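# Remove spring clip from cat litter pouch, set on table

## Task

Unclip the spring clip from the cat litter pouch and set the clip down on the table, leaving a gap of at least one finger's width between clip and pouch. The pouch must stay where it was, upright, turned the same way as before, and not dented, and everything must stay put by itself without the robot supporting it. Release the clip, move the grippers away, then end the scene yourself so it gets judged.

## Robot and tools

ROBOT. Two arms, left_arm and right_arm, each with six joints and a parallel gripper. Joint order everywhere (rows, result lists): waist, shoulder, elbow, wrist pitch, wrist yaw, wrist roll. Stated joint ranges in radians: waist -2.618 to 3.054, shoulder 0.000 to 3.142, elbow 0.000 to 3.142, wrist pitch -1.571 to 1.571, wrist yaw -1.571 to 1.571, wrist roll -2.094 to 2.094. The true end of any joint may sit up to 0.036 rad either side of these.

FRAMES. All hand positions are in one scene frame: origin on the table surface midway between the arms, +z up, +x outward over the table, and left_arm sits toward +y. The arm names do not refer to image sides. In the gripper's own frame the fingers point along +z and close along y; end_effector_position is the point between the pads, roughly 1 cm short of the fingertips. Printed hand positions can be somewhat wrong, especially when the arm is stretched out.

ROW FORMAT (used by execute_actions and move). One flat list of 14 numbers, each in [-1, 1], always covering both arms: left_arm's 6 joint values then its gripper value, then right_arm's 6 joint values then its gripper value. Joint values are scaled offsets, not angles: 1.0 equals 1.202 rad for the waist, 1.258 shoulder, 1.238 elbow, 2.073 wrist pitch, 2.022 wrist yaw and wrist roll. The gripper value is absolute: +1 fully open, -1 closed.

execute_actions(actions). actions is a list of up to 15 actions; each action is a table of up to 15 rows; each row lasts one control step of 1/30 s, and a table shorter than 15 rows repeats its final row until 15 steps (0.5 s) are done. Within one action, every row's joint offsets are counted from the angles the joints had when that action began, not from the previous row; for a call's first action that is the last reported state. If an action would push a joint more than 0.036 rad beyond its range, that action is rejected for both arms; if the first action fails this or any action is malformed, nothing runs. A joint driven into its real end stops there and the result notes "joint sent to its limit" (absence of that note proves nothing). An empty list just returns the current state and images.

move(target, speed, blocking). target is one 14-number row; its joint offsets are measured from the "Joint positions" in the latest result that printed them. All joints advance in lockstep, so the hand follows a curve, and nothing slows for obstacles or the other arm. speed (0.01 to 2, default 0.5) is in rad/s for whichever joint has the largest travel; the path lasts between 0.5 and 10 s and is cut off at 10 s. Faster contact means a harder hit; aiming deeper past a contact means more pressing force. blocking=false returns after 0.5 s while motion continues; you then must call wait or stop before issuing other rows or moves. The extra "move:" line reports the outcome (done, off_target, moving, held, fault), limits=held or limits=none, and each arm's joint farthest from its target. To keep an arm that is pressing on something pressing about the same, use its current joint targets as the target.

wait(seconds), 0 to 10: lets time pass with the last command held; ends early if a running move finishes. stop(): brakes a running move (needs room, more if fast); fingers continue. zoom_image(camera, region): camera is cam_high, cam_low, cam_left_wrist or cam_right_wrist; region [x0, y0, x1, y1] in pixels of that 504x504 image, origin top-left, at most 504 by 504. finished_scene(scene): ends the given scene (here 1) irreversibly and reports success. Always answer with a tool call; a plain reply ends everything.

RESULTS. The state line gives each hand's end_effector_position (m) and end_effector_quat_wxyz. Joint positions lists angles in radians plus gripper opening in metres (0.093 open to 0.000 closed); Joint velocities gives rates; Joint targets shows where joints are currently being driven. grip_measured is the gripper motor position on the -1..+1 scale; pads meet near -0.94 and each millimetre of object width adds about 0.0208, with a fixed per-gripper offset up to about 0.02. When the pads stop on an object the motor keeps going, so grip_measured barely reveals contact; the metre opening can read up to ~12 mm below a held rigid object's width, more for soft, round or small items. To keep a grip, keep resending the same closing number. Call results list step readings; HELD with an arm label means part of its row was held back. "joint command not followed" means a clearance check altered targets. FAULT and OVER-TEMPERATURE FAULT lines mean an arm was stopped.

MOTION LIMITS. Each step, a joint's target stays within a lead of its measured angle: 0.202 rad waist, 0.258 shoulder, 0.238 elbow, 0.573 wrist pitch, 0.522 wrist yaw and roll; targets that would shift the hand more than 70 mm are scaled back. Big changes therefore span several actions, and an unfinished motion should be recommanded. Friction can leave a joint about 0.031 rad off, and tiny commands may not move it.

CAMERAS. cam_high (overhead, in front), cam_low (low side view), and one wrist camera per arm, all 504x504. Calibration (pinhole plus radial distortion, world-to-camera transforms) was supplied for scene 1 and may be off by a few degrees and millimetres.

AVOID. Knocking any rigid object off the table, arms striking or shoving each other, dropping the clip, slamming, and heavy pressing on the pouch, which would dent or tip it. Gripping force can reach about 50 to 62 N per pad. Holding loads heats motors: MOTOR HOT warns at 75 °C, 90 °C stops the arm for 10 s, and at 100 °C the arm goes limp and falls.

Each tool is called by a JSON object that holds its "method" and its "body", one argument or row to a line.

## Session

{"method": "execute_actions", "body": {
  "actions": []
}}

Scene clock: 0.00 s.
left_arm: end_effector_position=(+0.2409, +0.7357, +0.2444) grip_measured=+1.000 end_effector_quat_wxyz=(+0.181, -0.648, +0.694, +0.255) | right_arm: end_effector_position=(+0.4097, -0.2714, +0.2888) grip_measured=+1.000 end_effector_quat_wxyz=(+0.510, -0.386, +0.617, -0.459)
Joint names: [waist, shoulder, elbow, wrist pitch, wrist yaw, wrist roll]
Joint positions: left_arm=[ 0.772  2.2    2.456 -1.397 -0.484 -0.592  0.093] | right_arm=[ 0.511  1.157  0.715  0.363  0.71  -1.241  0.093]
Joint velocities: left_arm=[-0.007  0.002  0.012 -0.007  0.066 -0.066  0.   ] | right_arm=[-0.017 -0.012 -0.002  0.037  0.022  0.037  0.   ]
Joint targets: left_arm=[0.772 2.200 2.456 -1.397 -0.484 -0.592] | right_arm=[0.511 1.157 0.715 0.363 0.710 -1.241]
camera_calibration (this result's frames):
cam_left_wrist: T_world_to_cam=[[0.992765, -0.0259371, -0.11724, -0.193625], [-0.0479354, -0.980822, -0.188919, 0.819083], [-0.110091, 0.193172, -0.974969, 0.205071], [0, 0, 0, 1]] pos_world=[0.254064, 0.758738, 0.331978]
cam_right_wrist: T_world_to_cam=[[0.0205363, -0.272306, 0.961992, -0.354644], [-0.571453, -0.792727, -0.212194, 0.118865], [0.820378, -0.545375, -0.171889, -0.351362], [0, 0, 0, 1]] pos_world=[0.363458, -0.193968, 0.305992]

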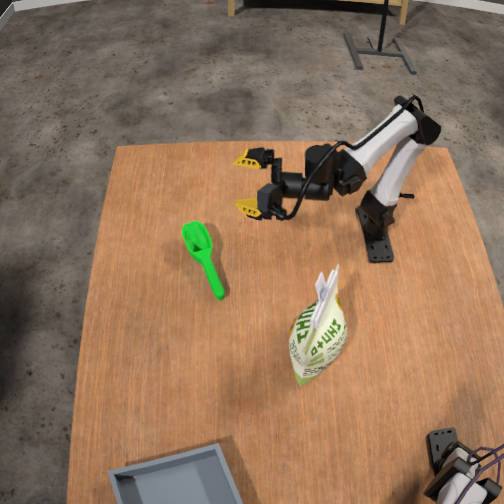

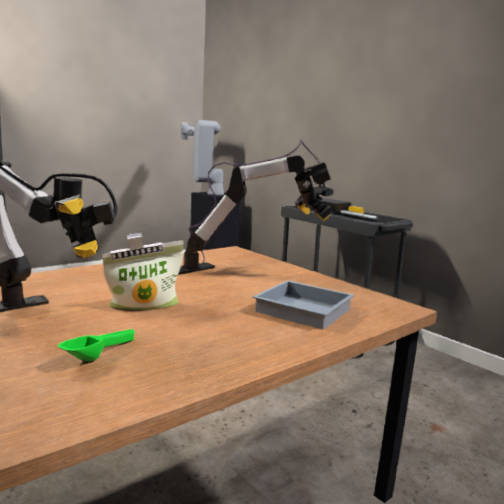

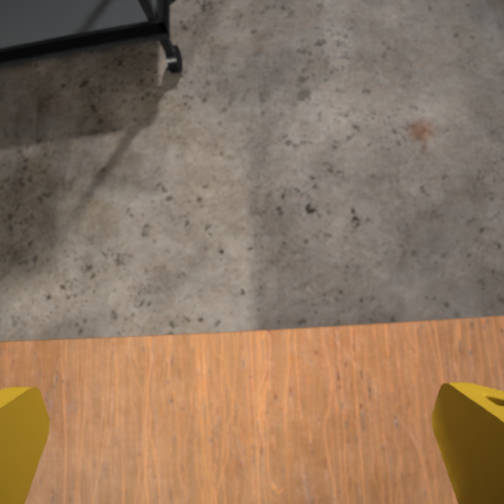

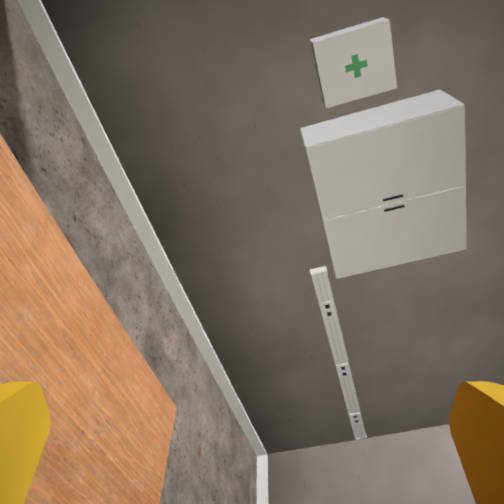

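{"method": "zoom_image", "body": {
  "camera": "cam_high",
  "region": [270, 250, 380, 400]
}}

{"method": "zoom_image", "body": {
  "camera": "cam_low",
  "region": [90, 220, 200, 320]
}}

Region (270, 250, 380, 400) of cam_high's 504x504 image, scaled by 3.360, with more detail than that image has; it fills the left 370 columns of this view, and the rest is white.

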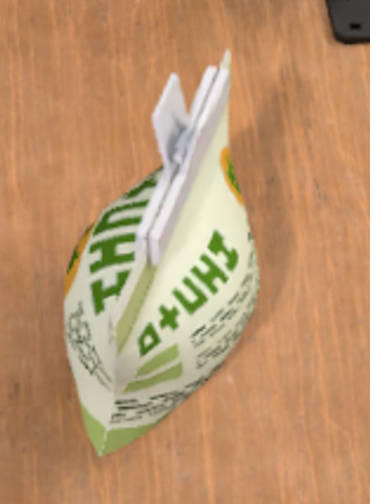

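Region (90, 220, 200, 320) of cam_low's 504x504 image, scaled by 4.582, with more detail than that image has; it fills the top 458 rows of this view, and the rest is white.

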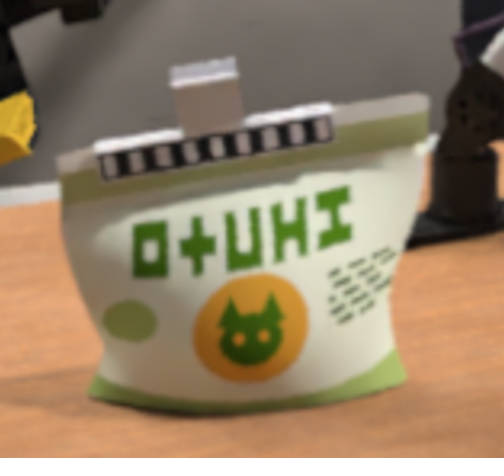

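{"method": "zoom_image", "body": {
  "camera": "cam_high",
  "region": [295, 260, 355, 340]
}}

{"method": "zoom_image", "body": {
  "camera": "cam_low",
  "region": [100, 225, 190, 270]
}}

Region (295, 260, 355, 340) of cam_high's 504x504 image, scaled by 6.300, with more detail than that image has; it fills the left 378 columns of this view, and the rest is white.

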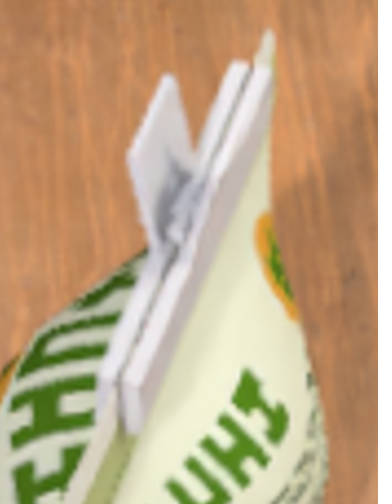

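Region (100, 225, 190, 270) of cam_low's 504x504 image, scaled by 5.600, with more detail than that image has.

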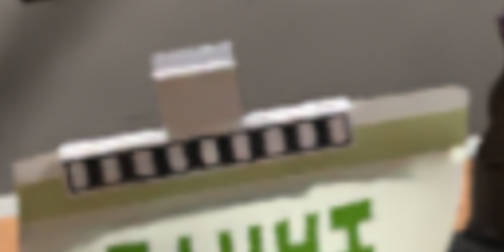

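{"method": "move", "body": {
  "target": [0,0,0,0,0,0,1,0.2986,0.3610,0.9396,-0.7997,-0.4814,0.5279,0.4],
  "speed": 1.2
}}

Scene clock: 14.20 s.
left_arm: end_effector_position=(+0.2409, +0.7357, +0.2444) grip_measured=+1.000 end_effector_quat_wxyz=(+0.181, -0.648, +0.694, +0.255) | right_arm: end_effector_position=(+0.2433, -0.0478, +0.2976) grip_measured=+0.401 end_effector_quat_wxyz=(+0.210, -0.516, +0.804, +0.209)
Joint names: [waist, shoulder, elbow, wrist pitch, wrist yaw, wrist roll]
Joint positions: left_arm=[ 0.772  2.2    2.456 -1.397 -0.484 -0.592  0.093] | right_arm=[ 0.861  1.595  1.859 -1.285 -0.258 -0.18   0.064]
Joint velocities: left_arm=[ 0.002  0.007 -0.002 -0.051  0.037 -0.022  0.   ] | right_arm=[-0.002 -0.012  0.017  0.022  0.022  0.007  0.001]
Joint targets: left_arm=[0.772 2.200 2.456 -1.397 -0.484 -0.592] | right_arm=[0.870 1.611 1.879 -1.295 -0.264 -0.174]
move: done; limits=none; left_arm: farthest joint: the waist, 0.000 radians from its target (0.000 radians at the start); right_arm: farthest joint: the elbow, 0.019 radians from its target (1.163 radians at the start)
camera_calibration (this result's frames):
cam_left_wrist: T_world_to_cam=[[0.992765, -0.0259371, -0.11724, -0.193625], [-0.0479354, -0.980822, -0.188919, 0.819083], [-0.110091, 0.193172, -0.974969, 0.205071], [0, 0, 0, 1]] pos_world=[0.254064, 0.758738, 0.331978]
cam_right_wrist: T_world_to_cam=[[0.922352, -0.36673, -0.12156, -0.200296], [-0.383139, -0.908716, -0.165646, 0.137676], [-0.0497161, 0.199358, -0.978665, 0.395983], [0, 0, 0, 1]] pos_world=[0.257179, -0.0272889, 0.385992]

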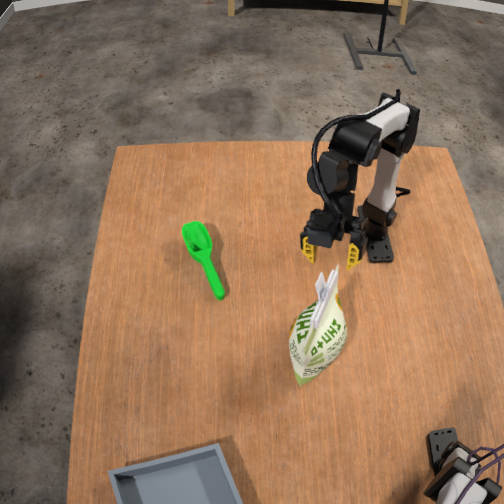

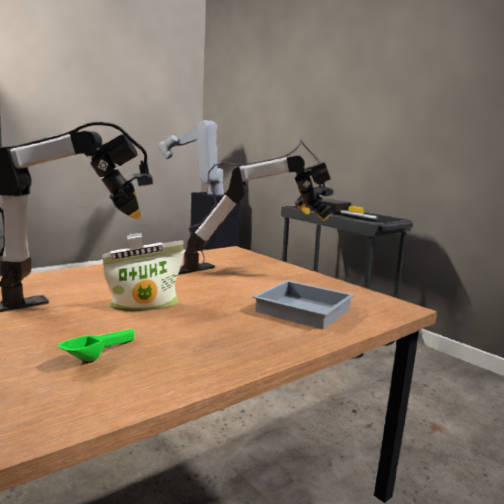

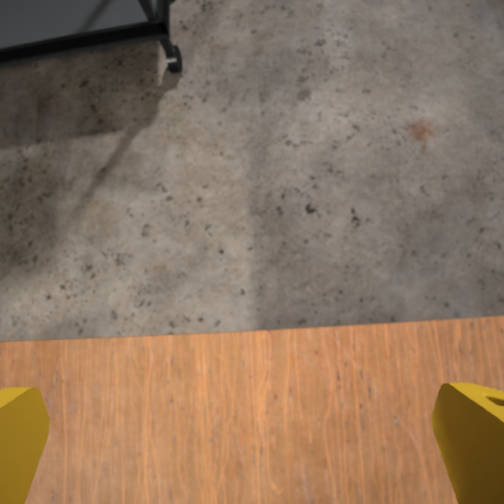

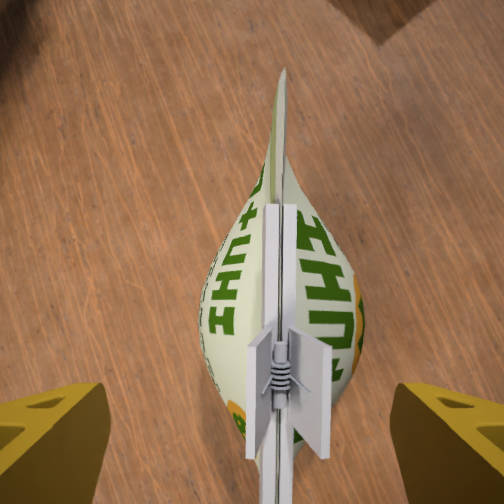

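{"method": "zoom_image", "body": {
  "camera": "cam_right_wrist",
  "region": [200, 190, 380, 504]
}}

Region (200, 190, 380, 504) of cam_right_wrist's 504x504 image, scaled by 1.605, with more detail than that image has; it fills the left 289 columns of this view, and the rest is white.

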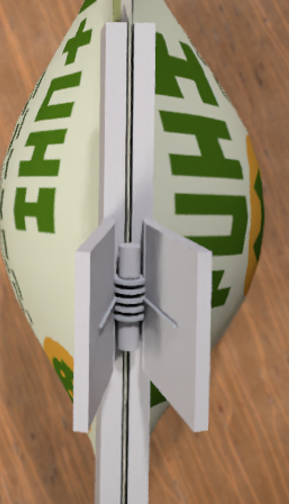

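{"method": "zoom_image", "body": {
  "camera": "cam_right_wrist",
  "region": [230, 310, 350, 480]
}}

Region (230, 310, 350, 480) of cam_right_wrist's 504x504 image, scaled by 2.965, with more detail than that image has; it fills the left 356 columns of this view, and the rest is white.

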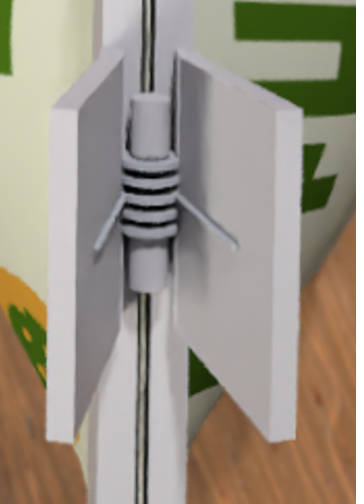

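{"method": "move", "body": {
  "target": [0,0,0,0,0,0,1,-0.0399,-0.0899,-0.3555,0.1521,-0.0312,-0.0059,0.25],
  "speed": 0.5
}}

Scene clock: 24.00 s.
left_arm: end_effector_position=(+0.2409, +0.7357, +0.2444) grip_measured=+1.000 end_effector_quat_wxyz=(+0.181, -0.648, +0.694, +0.255) | right_arm: end_effector_position=(+0.2457, -0.0519, +0.2173) grip_measured=+0.252 end_effector_quat_wxyz=(+0.192, -0.508, +0.809, +0.226)
Joint names: [waist, shoulder, elbow, wrist pitch, wrist yaw, wrist roll]
Joint positions: left_arm=[ 0.772  2.2    2.456 -1.397 -0.484 -0.592  0.093] | right_arm=[ 0.824  1.503  1.435 -0.979 -0.314 -0.186  0.057]
Joint velocities: left_arm=[ 0.002  0.012 -0.017 -0.037 -0.051  0.007  0.   ] | right_arm=[ 0.007 -0.002  0.002  0.007 -0.066 -0.007 -0.001]
Joint targets: left_arm=[0.772 2.200 2.456 -1.397 -0.484 -0.592] | right_arm=[0.813 1.482 1.419 -0.969 -0.320 -0.192]
move: off_target (right_arm); limits=none; left_arm: farthest joint: the waist, 0.000 radians from its target (0.000 radians at the start); right_arm: farthest joint: the shoulder, 0.021 radians from its target (0.113 radians at the start)
camera_calibration (this result's frames):
cam_left_wrist: T_world_to_cam=[[0.992765, -0.0259371, -0.11724, -0.193625], [-0.0479354, -0.980822, -0.188919, 0.819083], [-0.110091, 0.193172, -0.974969, 0.205071], [0, 0, 0, 1]] pos_world=[0.254064, 0.758738, 0.331978]
cam_right_wrist: T_world_to_cam=[[0.913544, -0.368202, -0.172815, -0.200549], [-0.394343, -0.90588, -0.154513, 0.122027], [-0.099658, 0.209303, -0.972759, 0.329839], [0, 0, 0, 1]] pos_world=[0.264202, -0.0323372, 0.305051]

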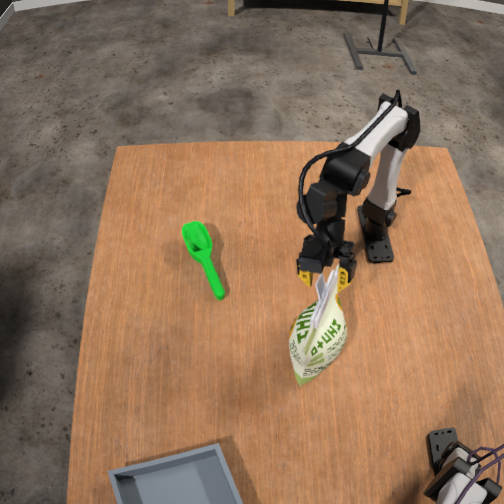

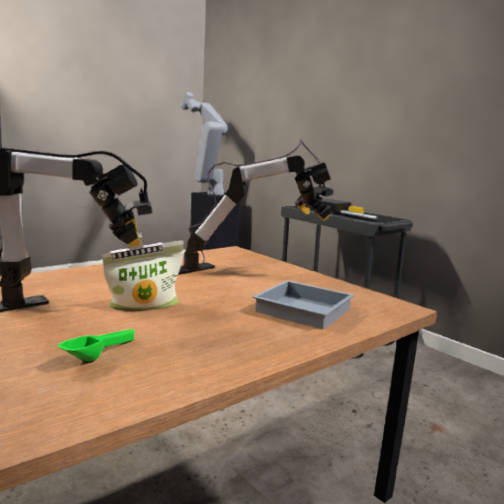

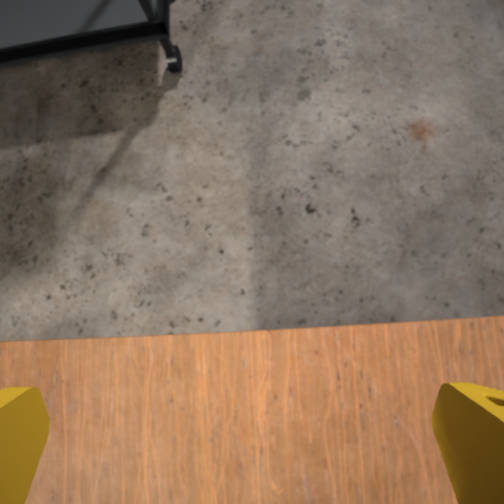

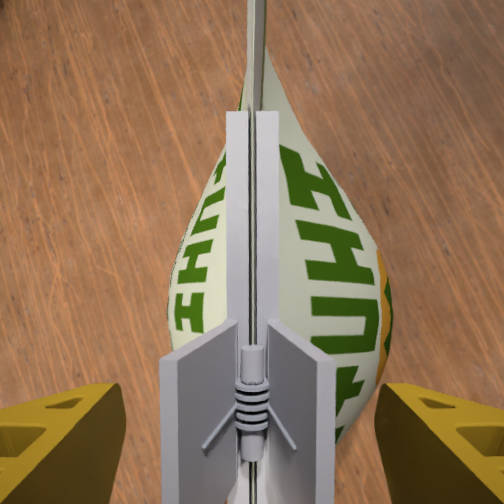

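{"method": "execute_actions", "body": {
  "actions": [
    [[0,0,0,0,0,0,1,0,0,0,0,0,0,0.18],[0,0,0,0,0,0,1,0,0,0,0,0,0,0.11],[0,0,0,0,0,0,1,0,0,0,0,0,0,0.04],[0,0,0,0,0,0,1,0,0,0,0,0,0,-0.03],[0,0,0,0,0,0,1,0,0,0,0,0,0,-0.09],[0,0,0,0,0,0,1,0,0,0,0,0,0,-0.14],[0,0,0,0,0,0,1,0,0,0,0,0,0,-0.18],[0,0,0,0,0,0,1,0,0,0,0,0,0,-0.21],[0,0,0,0,0,0,1,0,0,0,0,0,0,-0.235],[0,0,0,0,0,0,1,0,0,0,0,0,0,-0.26],[0,0,0,0,0,0,1,0,0,0,0,0,0,-0.28],[0,0,0,0,0,0,1,0,0,0,0,0,0,-0.30],[0,0,0,0,0,0,1,0,0,0,0,0,0,-0.32],[0,0,0,0,0,0,1,0,0,0,0,0,0,-0.34],[0,0,0,0,0,0,1,0,0,0,0,0,0,-0.36]],
    [[0,0,0,0,0,0,1,0,0,0,0,0,0,-0.385],[0,0,0,0,0,0,1,0,0,0,0,0,0,-0.41],[0,0,0,0,0,0,1,0,0,0,0,0,0,-0.435],[0,0,0,0,0,0,1,0,0,0,0,0,0,-0.46],[0,0,0,0,0,0,1,0,0,0,0,0,0,-0.485],[0,0,0,0,0,0,1,0,0,0,0,0,0,-0.51],[0,0,0,0,0,0,1,0,0,0,0,0,0,-0.535],[0,0,0,0,0,0,1,0,0,0,0,0,0,-0.56],[0,0,0,0,0,0,1,0,0,0,0,0,0,-0.585],[0,0,0,0,0,0,1,0,0,0,0,0,0,-0.61],[0,0,0,0,0,0,1,0,0,0,0,0,0,-0.635],[0,0,0,0,0,0,1,0,0,0,0,0,0,-0.66],[0,0,0,0,0,0,1,0,0,0,0,0,0,-0.69],[0,0,0,0,0,0,1,0,0,0,0,0,0,-0.72],[0,0,0,0,0,0,1,0,0,0,0,0,0,-0.75]]
  ]
}}

Scene clock: 26.20 s.
left_arm: end_effector_position=(+0.2409, +0.7357, +0.2444) grip_measured=+1.000 end_effector_quat_wxyz=(+0.181, -0.648, +0.694, +0.255) | right_arm: end_effector_position=(+0.2461, -0.0519, +0.2173) grip_measured=-0.694 end_effector_quat_wxyz=(+0.193, -0.508, +0.809, +0.226)
Joint names: [waist, shoulder, elbow, wrist pitch, wrist yaw, wrist roll]
Joint positions: left_arm=[ 0.772  2.2    2.456 -1.397 -0.484 -0.592  0.093] | right_arm=[ 0.824  1.503  1.435 -0.979 -0.312 -0.186  0.012]
Joint velocities: left_arm=[ 0.027 -0.002  0.002  0.007 -0.007 -0.051  0.   ] | right_arm=[ 0.012  0.007  0.012 -0.051 -0.007  0.037 -0.   ]
Joint targets: left_arm=[0.772 2.200 2.456 -1.397 -0.484 -0.592] | right_arm=[0.824 1.503 1.435 -0.979 -0.314 -0.186]
Step readings (joint positions; steps 1 to 15: 1st action; 16 to 30: 2nd action):
0: left_arm=[0.772 2.200 2.456 -1.397 -0.484 -0.592] | right_arm=[0.824 1.503 1.435 -0.979 -0.315 -0.186]
1: left_arm=[0.772 2.200 2.456 -1.397 -0.484 -0.592] | right_arm=[0.824 1.503 1.435 -0.979 -0.315 -0.186]
2: left_arm=[0.772 2.200 2.456 -1.397 -0.484 -0.592] | right_arm=[0.824 1.503 1.435 -0.979 -0.315 -0.186]
4: left_arm=[0.772 2.200 2.456 -1.397 -0.484 -0.592] | right_arm=[0.824 1.503 1.435 -0.979 -0.315 -0.186]
8: left_arm=[0.772 2.200 2.456 -1.397 -0.484 -0.592] | right_arm=[0.824 1.503 1.435 -0.979 -0.315 -0.186]
15: left_arm=[0.772 2.200 2.456 -1.397 -0.484 -0.592] | right_arm=[0.824 1.503 1.435 -0.979 -0.314 -0.186]
16: left_arm=[0.772 2.200 2.456 -1.397 -0.484 -0.592] | right_arm=[0.824 1.503 1.435 -0.979 -0.314 -0.186]
17: left_arm=[0.772 2.200 2.456 -1.397 -0.484 -0.592] | right_arm=[0.824 1.503 1.435 -0.979 -0.314 -0.186]
19: left_arm=[0.772 2.200 2.456 -1.397 -0.484 -0.592] | right_arm=[0.824 1.503 1.435 -0.979 -0.312 -0.186]
23: left_arm=[0.772 2.200 2.456 -1.397 -0.484 -0.592] | right_arm=[0.824 1.503 1.435 -0.979 -0.312 -0.186]
30: Joint positions above
camera_calibration (this result's frames):
cam_left_wrist: T_world_to_cam=[[0.992765, -0.0259371, -0.11724, -0.193625], [-0.0479354, -0.980822, -0.188919, 0.819083], [-0.110091, 0.193172, -0.974969, 0.205071], [0, 0, 0, 1]] pos_world=[0.254064, 0.758738, 0.331978]
cam_right_wrist: T_world_to_cam=[[0.913492, -0.369162, -0.171031, -0.201324], [-0.394937, -0.905584, -0.154736, 0.122338], [-0.0977607, 0.208896, -0.973039, 0.329462], [0, 0, 0, 1]] pos_world=[0.264432, -0.0323573, 0.305076]

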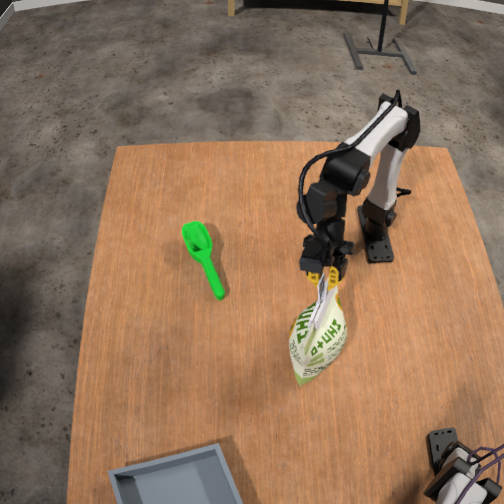

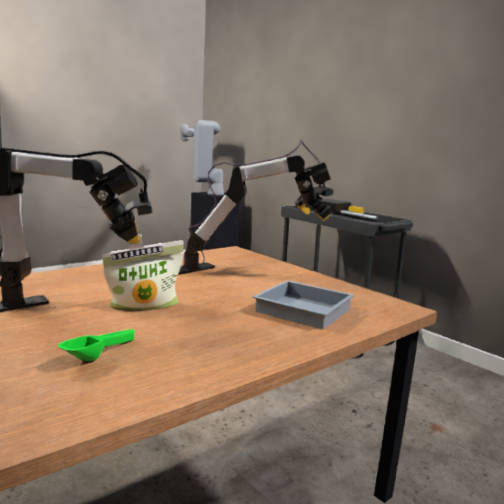

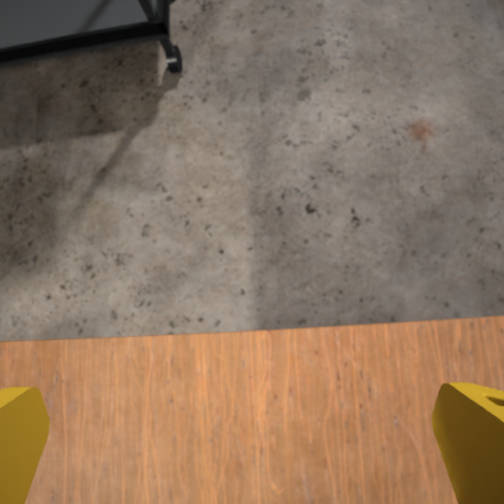

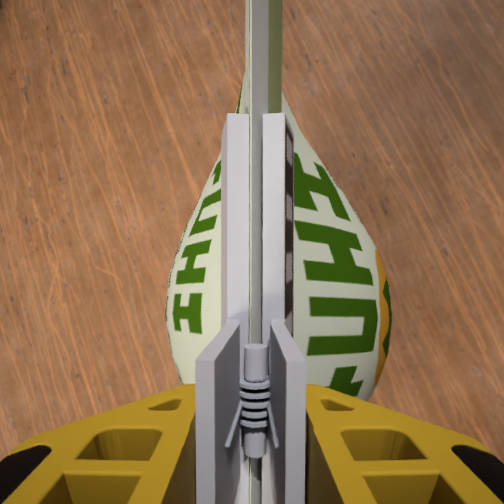

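{"method": "zoom_image", "body": {
  "camera": "cam_right_wrist",
  "region": [170, 90, 340, 420]
}}

Region (170, 90, 340, 420) of cam_right_wrist's 504x504 image, scaled by 1.527, with more detail than that image has; it fills the left 260 columns of this view, and the rest is white.

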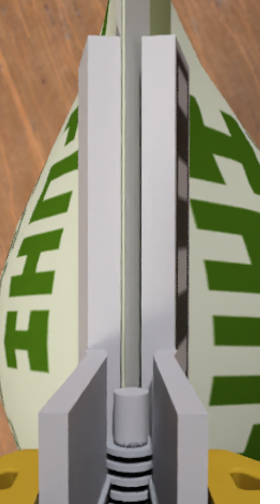

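{"method": "move", "body": {
  "target": [0,0,0,0,0,0,1,0,0.0564,0.2595,-0.1241,0,0,-0.75],
  "speed": 0.4
}}

Scene clock: 33.00 s.
left_arm: end_effector_position=(+0.2409, +0.7357, +0.2444) grip_measured=+1.000 end_effector_quat_wxyz=(+0.181, -0.648, +0.694, +0.255) | right_arm: end_effector_position=(+0.2427, -0.0560, +0.2766) grip_measured=-0.694 end_effector_quat_wxyz=(+0.190, -0.508, +0.810, +0.224)
Joint names: [waist, shoulder, elbow, wrist pitch, wrist yaw, wrist roll]
Joint positions: left_arm=[ 0.772  2.2    2.456 -1.397 -0.484 -0.592  0.093] | right_arm=[ 0.824  1.557  1.737 -1.233 -0.312 -0.186  0.012]
Joint velocities: left_arm=[ 0.007 -0.002 -0.002 -0.007  0.022  0.022  0.   ] | right_arm=[-0.022 -0.002 -0.002  0.081 -0.051 -0.022 -0.001]
Joint targets: left_arm=[0.772 2.200 2.456 -1.397 -0.484 -0.592] | right_arm=[0.824 1.574 1.756 -1.236 -0.312 -0.186]
move: done; limits=none; left_arm: farthest joint: the waist, 0.000 radians from its target (0.000 radians at the start); right_arm: farthest joint: the elbow, 0.019 radians from its target (0.321 radians at the start)
camera_calibration (this result's frames):
cam_left_wrist: T_world_to_cam=[[0.992765, -0.0259371, -0.11724, -0.193625], [-0.0479354, -0.980822, -0.188919, 0.819083], [-0.110091, 0.193172, -0.974969, 0.205071], [0, 0, 0, 1]] pos_world=[0.254064, 0.758738, 0.331978]
cam_right_wrist: T_world_to_cam=[[0.912659, -0.370471, -0.172638, -0.189013], [-0.395891, -0.906281, -0.148069, 0.124884], [-0.101603, 0.203483, -0.973792, 0.388541], [0, 0, 0, 1]] pos_world=[0.261422, -0.035905, 0.364219]

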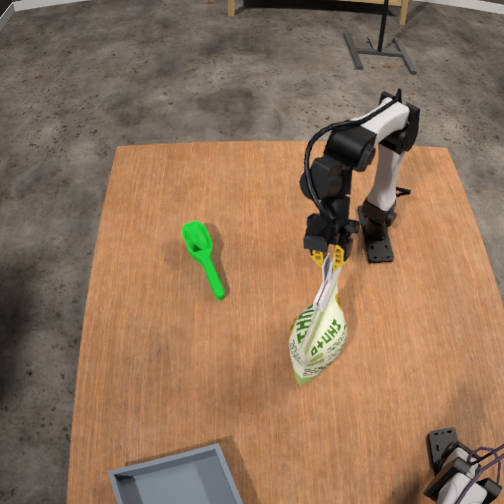

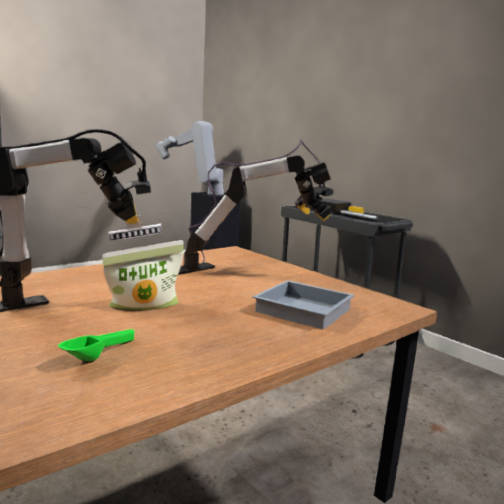

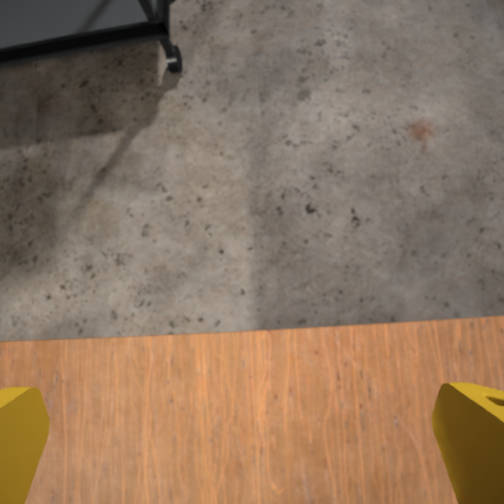

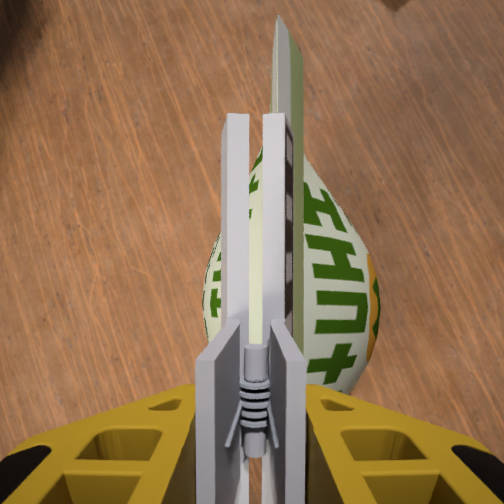

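{"method": "zoom_image", "body": {
  "camera": "cam_low",
  "region": [85, 190, 205, 320]
}}

Region (85, 190, 205, 320) of cam_low's 504x504 image, scaled by 3.877, with more detail than that image has; it fills the left 465 columns of this view, and the rest is white.

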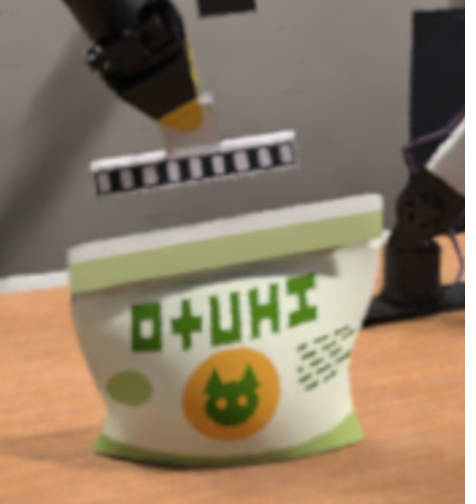

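{"method": "move", "body": {
  "target": [0,0,0,0,0,0,1,-0.2429,0,-0.4168,0.2069,0.1573,0.0950,-0.75],
  "speed": 0.75
}}

Scene clock: 38.33 s.
left_arm: end_effector_position=(+0.2409, +0.7357, +0.2444) grip_measured=+1.000 end_effector_quat_wxyz=(+0.181, -0.648, +0.694, +0.255) | right_arm: end_effector_position=(+0.3530, -0.1659, +0.1349) grip_measured=-0.694 end_effector_quat_wxyz=(+0.202, -0.273, +0.939, +0.059)
Joint names: [waist, shoulder, elbow, wrist pitch, wrist yaw, wrist roll]
Joint positions: left_arm=[ 0.772  2.2    2.456 -1.397 -0.484 -0.592  0.093] | right_arm=[ 0.538  1.557  1.231 -0.82  -0.    -0.     0.012]
Joint velocities: left_arm=[-0.012 -0.012  0.002 -0.081 -0.051  0.007  0.   ] | right_arm=[ 0.002 -0.007 -0.017 -0.037  0.007  0.022 -0.   ]
Joint targets: left_arm=[0.772 2.200 2.456 -1.397 -0.484 -0.592] | right_arm=[0.532 1.557 1.221 -0.804 0.006 0.006]
move: done; limits=none; left_arm: farthest joint: the waist, 0.000 radians from its target (0.000 radians at the start); right_arm: farthest joint: the wrist pitch, 0.016 radians from its target (0.429 radians at the start)
camera_calibration (this result's frames):
cam_left_wrist: T_world_to_cam=[[0.992765, -0.0259371, -0.11724, -0.193625], [-0.0479354, -0.980822, -0.188919, 0.819083], [-0.110091, 0.193172, -0.974969, 0.205071], [0, 0, 0, 1]] pos_world=[0.254064, 0.758738, 0.331978]
cam_right_wrist: T_world_to_cam=[[0.547037, -0.837098, -0.00415492, -0.325918], [-0.837102, -0.547046, 0.00122304, 0.243119], [-0.00329673, 0.00280904, -0.999991, 0.219646], [0, 0, 0, 1]] pos_world=[0.382529, -0.140446, 0.217992]

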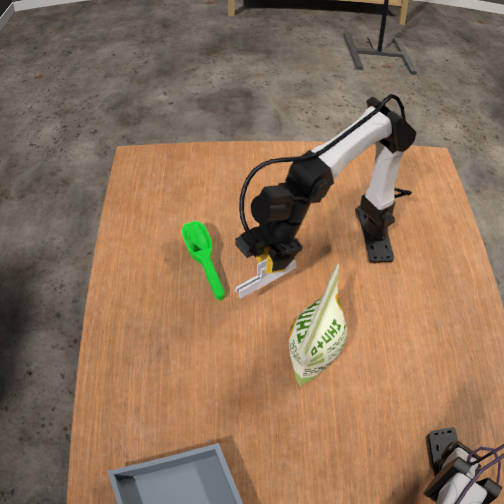

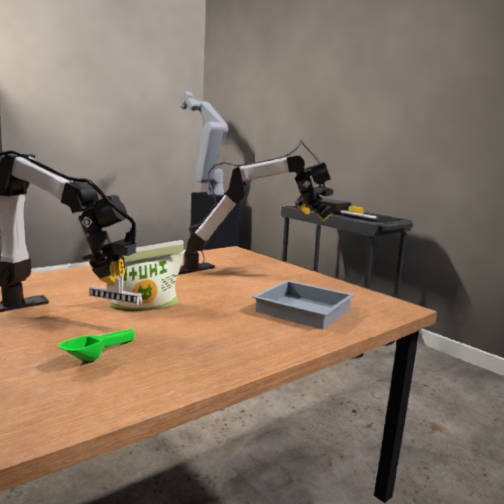

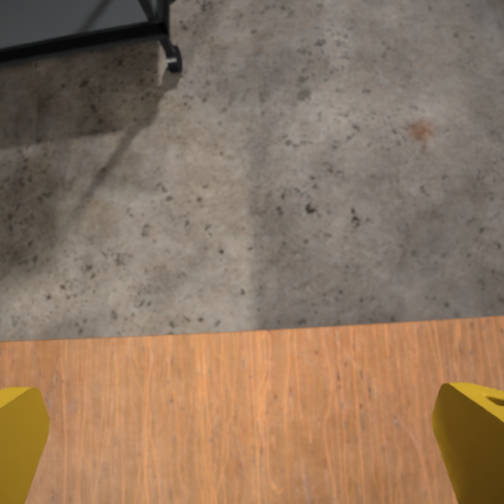

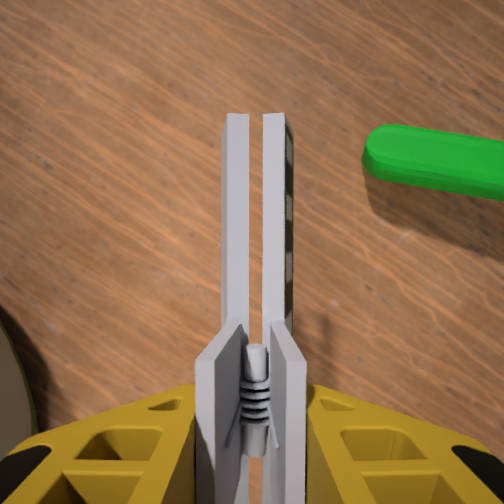

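{"method": "zoom_image", "body": {
  "camera": "cam_right_wrist",
  "region": [205, 100, 305, 340]
}}

{"method": "zoom_image", "body": {
  "camera": "cam_low",
  "region": [80, 250, 160, 320]
}}

{"method": "zoom_image", "body": {
  "camera": "cam_high",
  "region": [225, 240, 315, 310]
}}

Region (205, 100, 305, 340) of cam_right_wrist's 504x504 image, scaled by 2.100, with more detail than that image has; it fills the left 210 columns of this view, and the rest is white.

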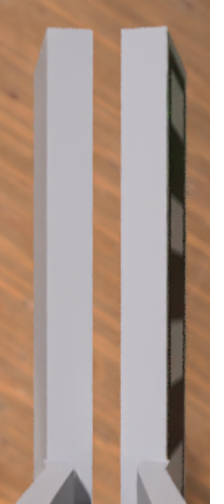

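Region (80, 250, 160, 320) of cam_low's 504x504 image, scaled by 6.300, with more detail than that image has; it fills the top 441 rows of this view, and the rest is white.

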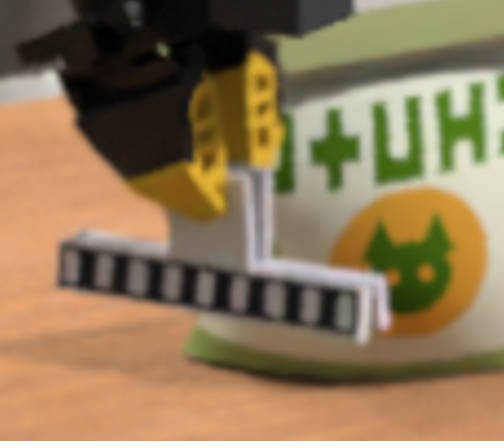

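Region (225, 240, 315, 310) of cam_high's 504x504 image, scaled by 5.600, with more detail than that image has.

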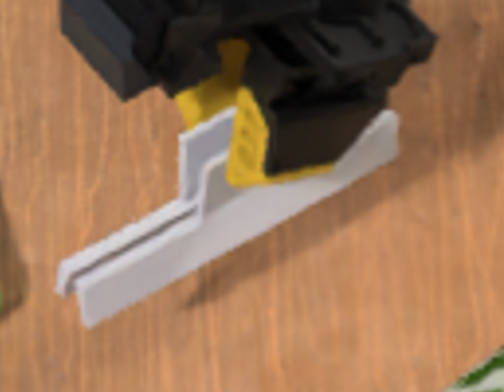

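{"method": "move", "body": {
  "target": [0,0,0,0,0,0,1,0,0,-0.2694,0.1633,0,0,-0.75],
  "speed": 0.5
}}

Scene clock: 42.30 s.
left_arm: end_effector_position=(+0.2409, +0.7357, +0.2444) grip_measured=+1.000 end_effector_quat_wxyz=(+0.181, -0.648, +0.694, +0.255) | right_arm: end_effector_position=(+0.3378, -0.1756, +0.0590) grip_measured=-0.694 end_effector_quat_wxyz=(+0.206, -0.272, +0.938, +0.060)
Joint names: [waist, shoulder, elbow, wrist pitch, wrist yaw, wrist roll]
Joint positions: left_arm=[ 0.772  2.2    2.456 -1.397 -0.484 -0.592  0.093] | right_arm=[ 0.538  1.555  0.914 -0.498  0.     0.     0.012]
Joint velocities: left_arm=[-0.007 -0.002  0.017 -0.11  -0.007 -0.066  0.   ] | right_arm=[-0.012  0.007  0.017 -0.051  0.066  0.007 -0.001]
Joint targets: left_arm=[0.772 2.200 2.456 -1.397 -0.484 -0.592] | right_arm=[0.538 1.557 0.897 -0.482 0.000 -0.000]
move: done; limits=none; left_arm: farthest joint: the waist, 0.000 radians from its target (0.000 radians at the start); right_arm: farthest joint: the elbow, 0.016 radians from its target (0.333 radians at the start)
camera_calibration (this result's frames):
cam_left_wrist: T_world_to_cam=[[0.992765, -0.0259371, -0.11724, -0.193625], [-0.0479354, -0.980822, -0.188919, 0.819083], [-0.110091, 0.193172, -0.974969, 0.205071], [0, 0, 0, 1]] pos_world=[0.254064, 0.758738, 0.331978]
cam_right_wrist: T_world_to_cam=[[0.546641, -0.837358, -0.00385806, -0.32598], [-0.837359, -0.546611, -0.00678469, 0.225888], [0.00357235, 0.00693937, -0.99997, 0.142187], [0, 0, 0, 1]] pos_world=[0.366836, -0.150476, 0.142458]

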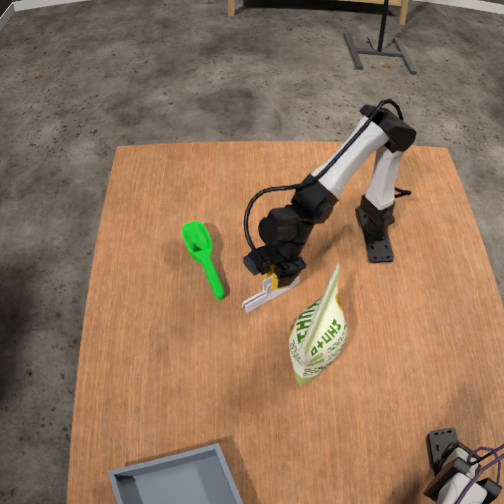

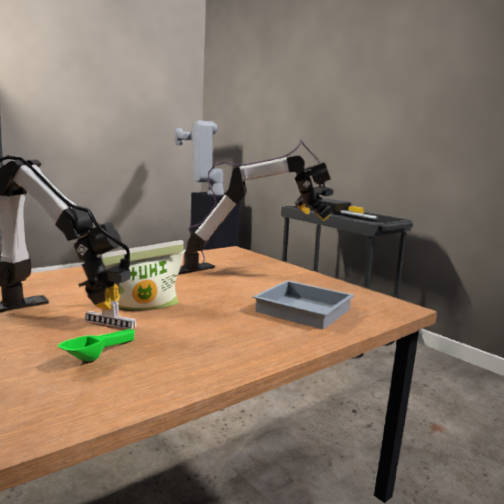

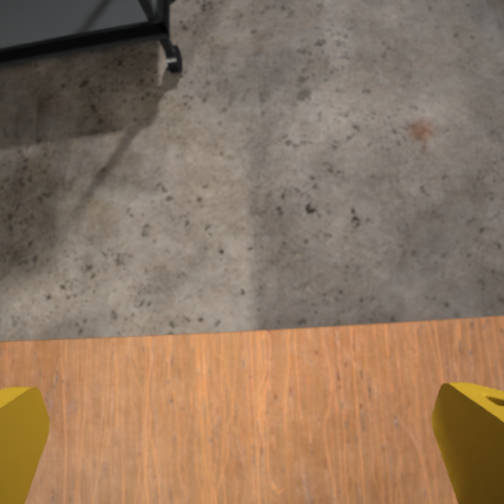

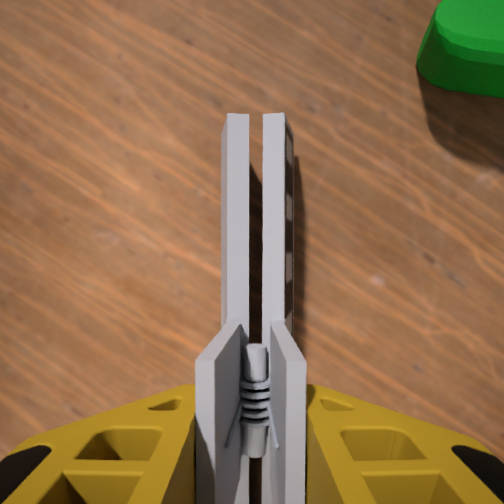

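{"method": "zoom_image", "body": {
  "camera": "cam_low",
  "region": [75, 280, 155, 345]
}}

{"method": "zoom_image", "body": {
  "camera": "cam_high",
  "region": [230, 255, 320, 325]
}}

Region (75, 280, 155, 345) of cam_low's 504x504 image, scaled by 6.300, with more detail than that image has; it fills the top 410 rows of this view, and the rest is white.

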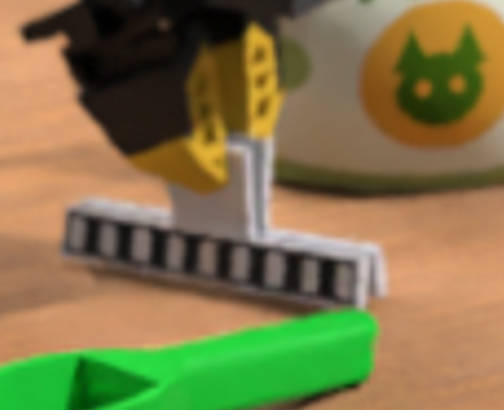

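Region (230, 255, 320, 325) of cam_high's 504x504 image, scaled by 5.600, with more detail than that image has.

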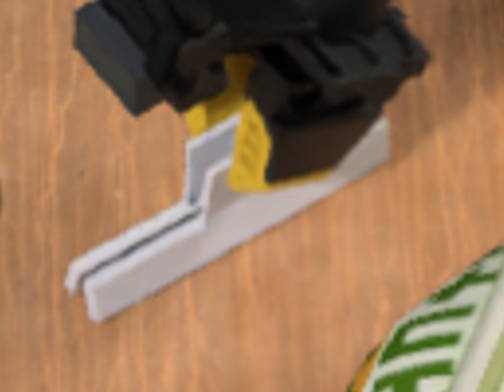

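{"method": "execute_actions", "body": {
  "actions": [
    [[0,0,0,0,0,0,1,0,0,0,0,0,0,-0.71],[0,0,0,0,0,0,1,0,0,0,0,0,0,-0.685],[0,0,0,0,0,0,1,0,0,0,0,0,0,-0.66],[0,0,0,0,0,0,1,0,0,0,0,0,0,-0.64],[0,0,0,0,0,0,1,0,0,0,0,0,0,-0.62],[0,0,0,0,0,0,1,0,0,0,0,0,0,-0.60],[0,0,0,0,0,0,1,0,0,0,0,0,0,-0.58],[0,0,0,0,0,0,1,0,0,0,0,0,0,-0.56],[0,0,0,0,0,0,1,0,0,0,0,0,0,-0.54],[0,0,0,0,0,0,1,0,0,0,0,0,0,-0.52],[0,0,0,0,0,0,1,0,0,0,0,0,0,-0.50],[0,0,0,0,0,0,1,0,0,0,0,0,0,-0.475],[0,0,0,0,0,0,1,0,0,0,0,0,0,-0.45],[0,0,0,0,0,0,1,0,0,0,0,0,0,-0.425],[0,0,0,0,0,0,1,0,0,0,0,0,0,-0.40]],
    [[0,0,0,0,0,0,1,0,0,0,0,0,0,-0.375],[0,0,0,0,0,0,1,0,0,0,0,0,0,-0.35],[0,0,0,0,0,0,1,0,0,0,0,0,0,-0.325],[0,0,0,0,0,0,1,0,0,0,0,0,0,-0.30],[0,0,0,0,0,0,1,0,0,0,0,0,0,-0.275],[0,0,0,0,0,0,1,0,0,0,0,0,0,-0.25],[0,0,0,0,0,0,1,0,0,0,0,0,0,-0.22],[0,0,0,0,0,0,1,0,0,0,0,0,0,-0.18],[0,0,0,0,0,0,1,0,0,0,0,0,0,-0.13],[0,0,0,0,0,0,1,0,0,0,0,0,0,-0.07],[0,0,0,0,0,0,1,0,0,0,0,0,0,0.0],[0,0,0,0,0,0,1,0,0,0,0,0,0,0.07],[0,0,0,0,0,0,1,0,0,0,0,0,0,0.14],[0,0,0,0,0,0,1,0,0,0,0,0,0,0.2],[0,0,0,0,0,0,1,0,0,0,0,0,0,0.25]]
  ]
}}

Scene clock: 44.50 s.
left_arm: end_effector_position=(+0.2409, +0.7357, +0.2444) grip_measured=+1.000 end_effector_quat_wxyz=(+0.181, -0.648, +0.694, +0.255) | right_arm: end_effector_position=(+0.3379, -0.1755, +0.0591) grip_measured=+0.221 end_effector_quat_wxyz=(+0.206, -0.272, +0.938, +0.060)
Joint names: [waist, shoulder, elbow, wrist pitch, wrist yaw, wrist roll]
Joint positions: left_arm=[ 0.772  2.2    2.456 -1.397 -0.484 -0.592  0.093] | right_arm=[ 0.538  1.555  0.914 -0.497  0.     0.     0.056]
Joint velocities: left_arm=[ 0.012  0.002 -0.007 -0.051 -0.022 -0.022  0.   ] | right_arm=[-0.012 -0.002 -0.017 -0.051 -0.022 -0.007  0.057]
Joint targets: left_arm=[0.772 2.200 2.456 -1.397 -0.484 -0.592] | right_arm=[0.538 1.555 0.914 -0.497 0.000 0.000]
Step readings (joint positions; steps 1 to 15: 1st action; 16 to 30: 2nd action):
0: left_arm=[0.772 2.200 2.456 -1.397 -0.484 -0.592] | right_arm=[0.538 1.555 0.914 -0.497 0.000 0.000]
1: left_arm=[0.772 2.200 2.456 -1.397 -0.484 -0.592] | right_arm=[0.538 1.555 0.914 -0.497 0.000 0.000]
2: left_arm=[0.772 2.200 2.456 -1.397 -0.484 -0.592] | right_arm=[0.538 1.555 0.914 -0.497 0.000 0.000]
4: left_arm=[0.772 2.200 2.456 -1.397 -0.484 -0.592] | right_arm=[0.538 1.555 0.914 -0.497 0.000 0.000]
8: left_arm=[0.772 2.200 2.456 -1.397 -0.484 -0.592] | right_arm=[0.538 1.555 0.914 -0.497 0.000 0.000]
15: left_arm=[0.772 2.200 2.456 -1.397 -0.484 -0.592] | right_arm=[0.538 1.555 0.914 -0.497 0.000 0.000]
16: left_arm=[0.772 2.200 2.456 -1.397 -0.484 -0.592] | right_arm=[0.538 1.555 0.914 -0.497 0.000 0.000]
17: left_arm=[0.772 2.200 2.456 -1.397 -0.484 -0.592] | right_arm=[0.538 1.555 0.914 -0.497 0.000 0.000]
19: left_arm=[0.772 2.200 2.456 -1.397 -0.484 -0.592] | right_arm=[0.538 1.555 0.914 -0.497 0.000 0.000]
23: left_arm=[0.772 2.200 2.456 -1.397 -0.484 -0.592] | right_arm=[0.538 1.555 0.914 -0.497 0.000 0.000]
30: Joint positions above
camera_calibration (this result's frames):
cam_left_wrist: T_world_to_cam=[[0.992765, -0.0259371, -0.11724, -0.193625], [-0.0479354, -0.980822, -0.188919, 0.819083], [-0.110091, 0.193172, -0.974969, 0.205071], [0, 0, 0, 1]] pos_world=[0.254064, 0.758738, 0.331978]
cam_right_wrist: T_world_to_cam=[[0.546643, -0.837357, -0.00385299, -0.325981], [-0.837357, -0.546609, -0.00716612, 0.225994], [0.00389452, 0.00714364, -0.999967, 0.142152], [0, 0, 0, 1]] pos_world=[0.36688, -0.150448, 0.142511]

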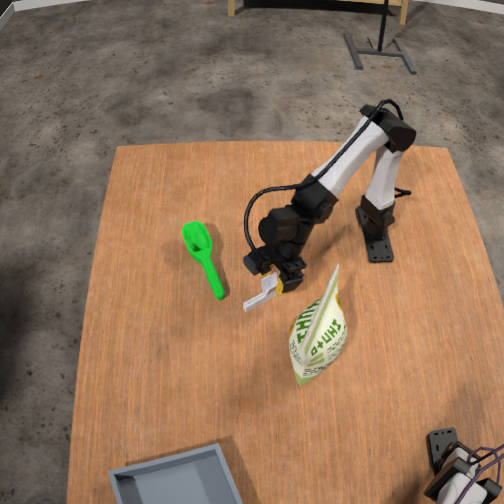

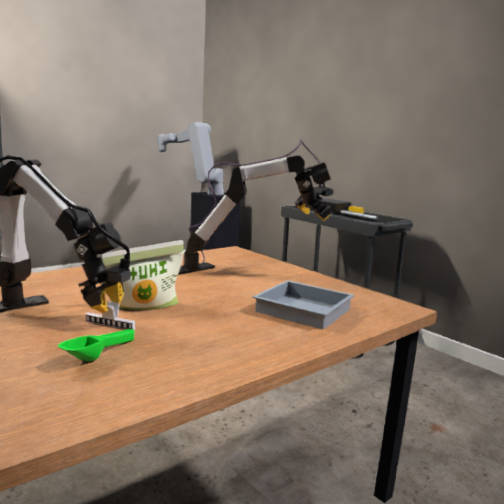

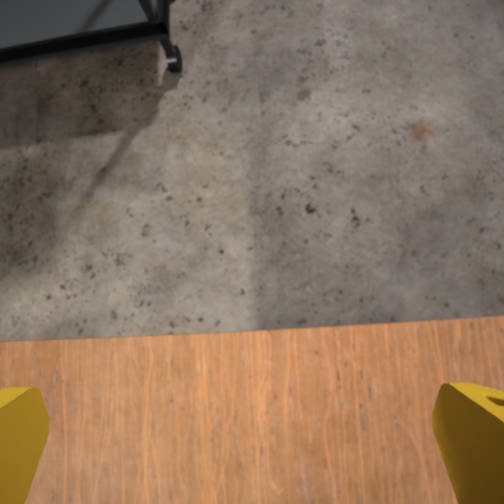

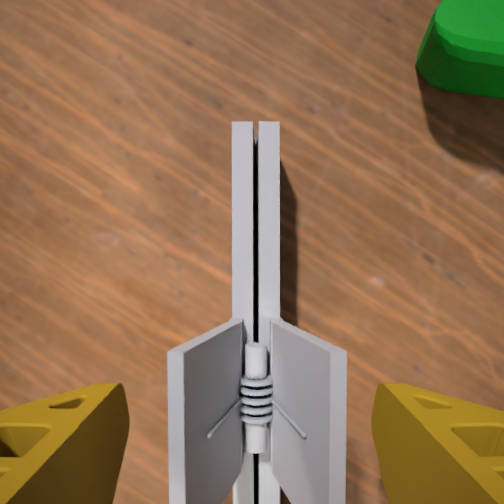

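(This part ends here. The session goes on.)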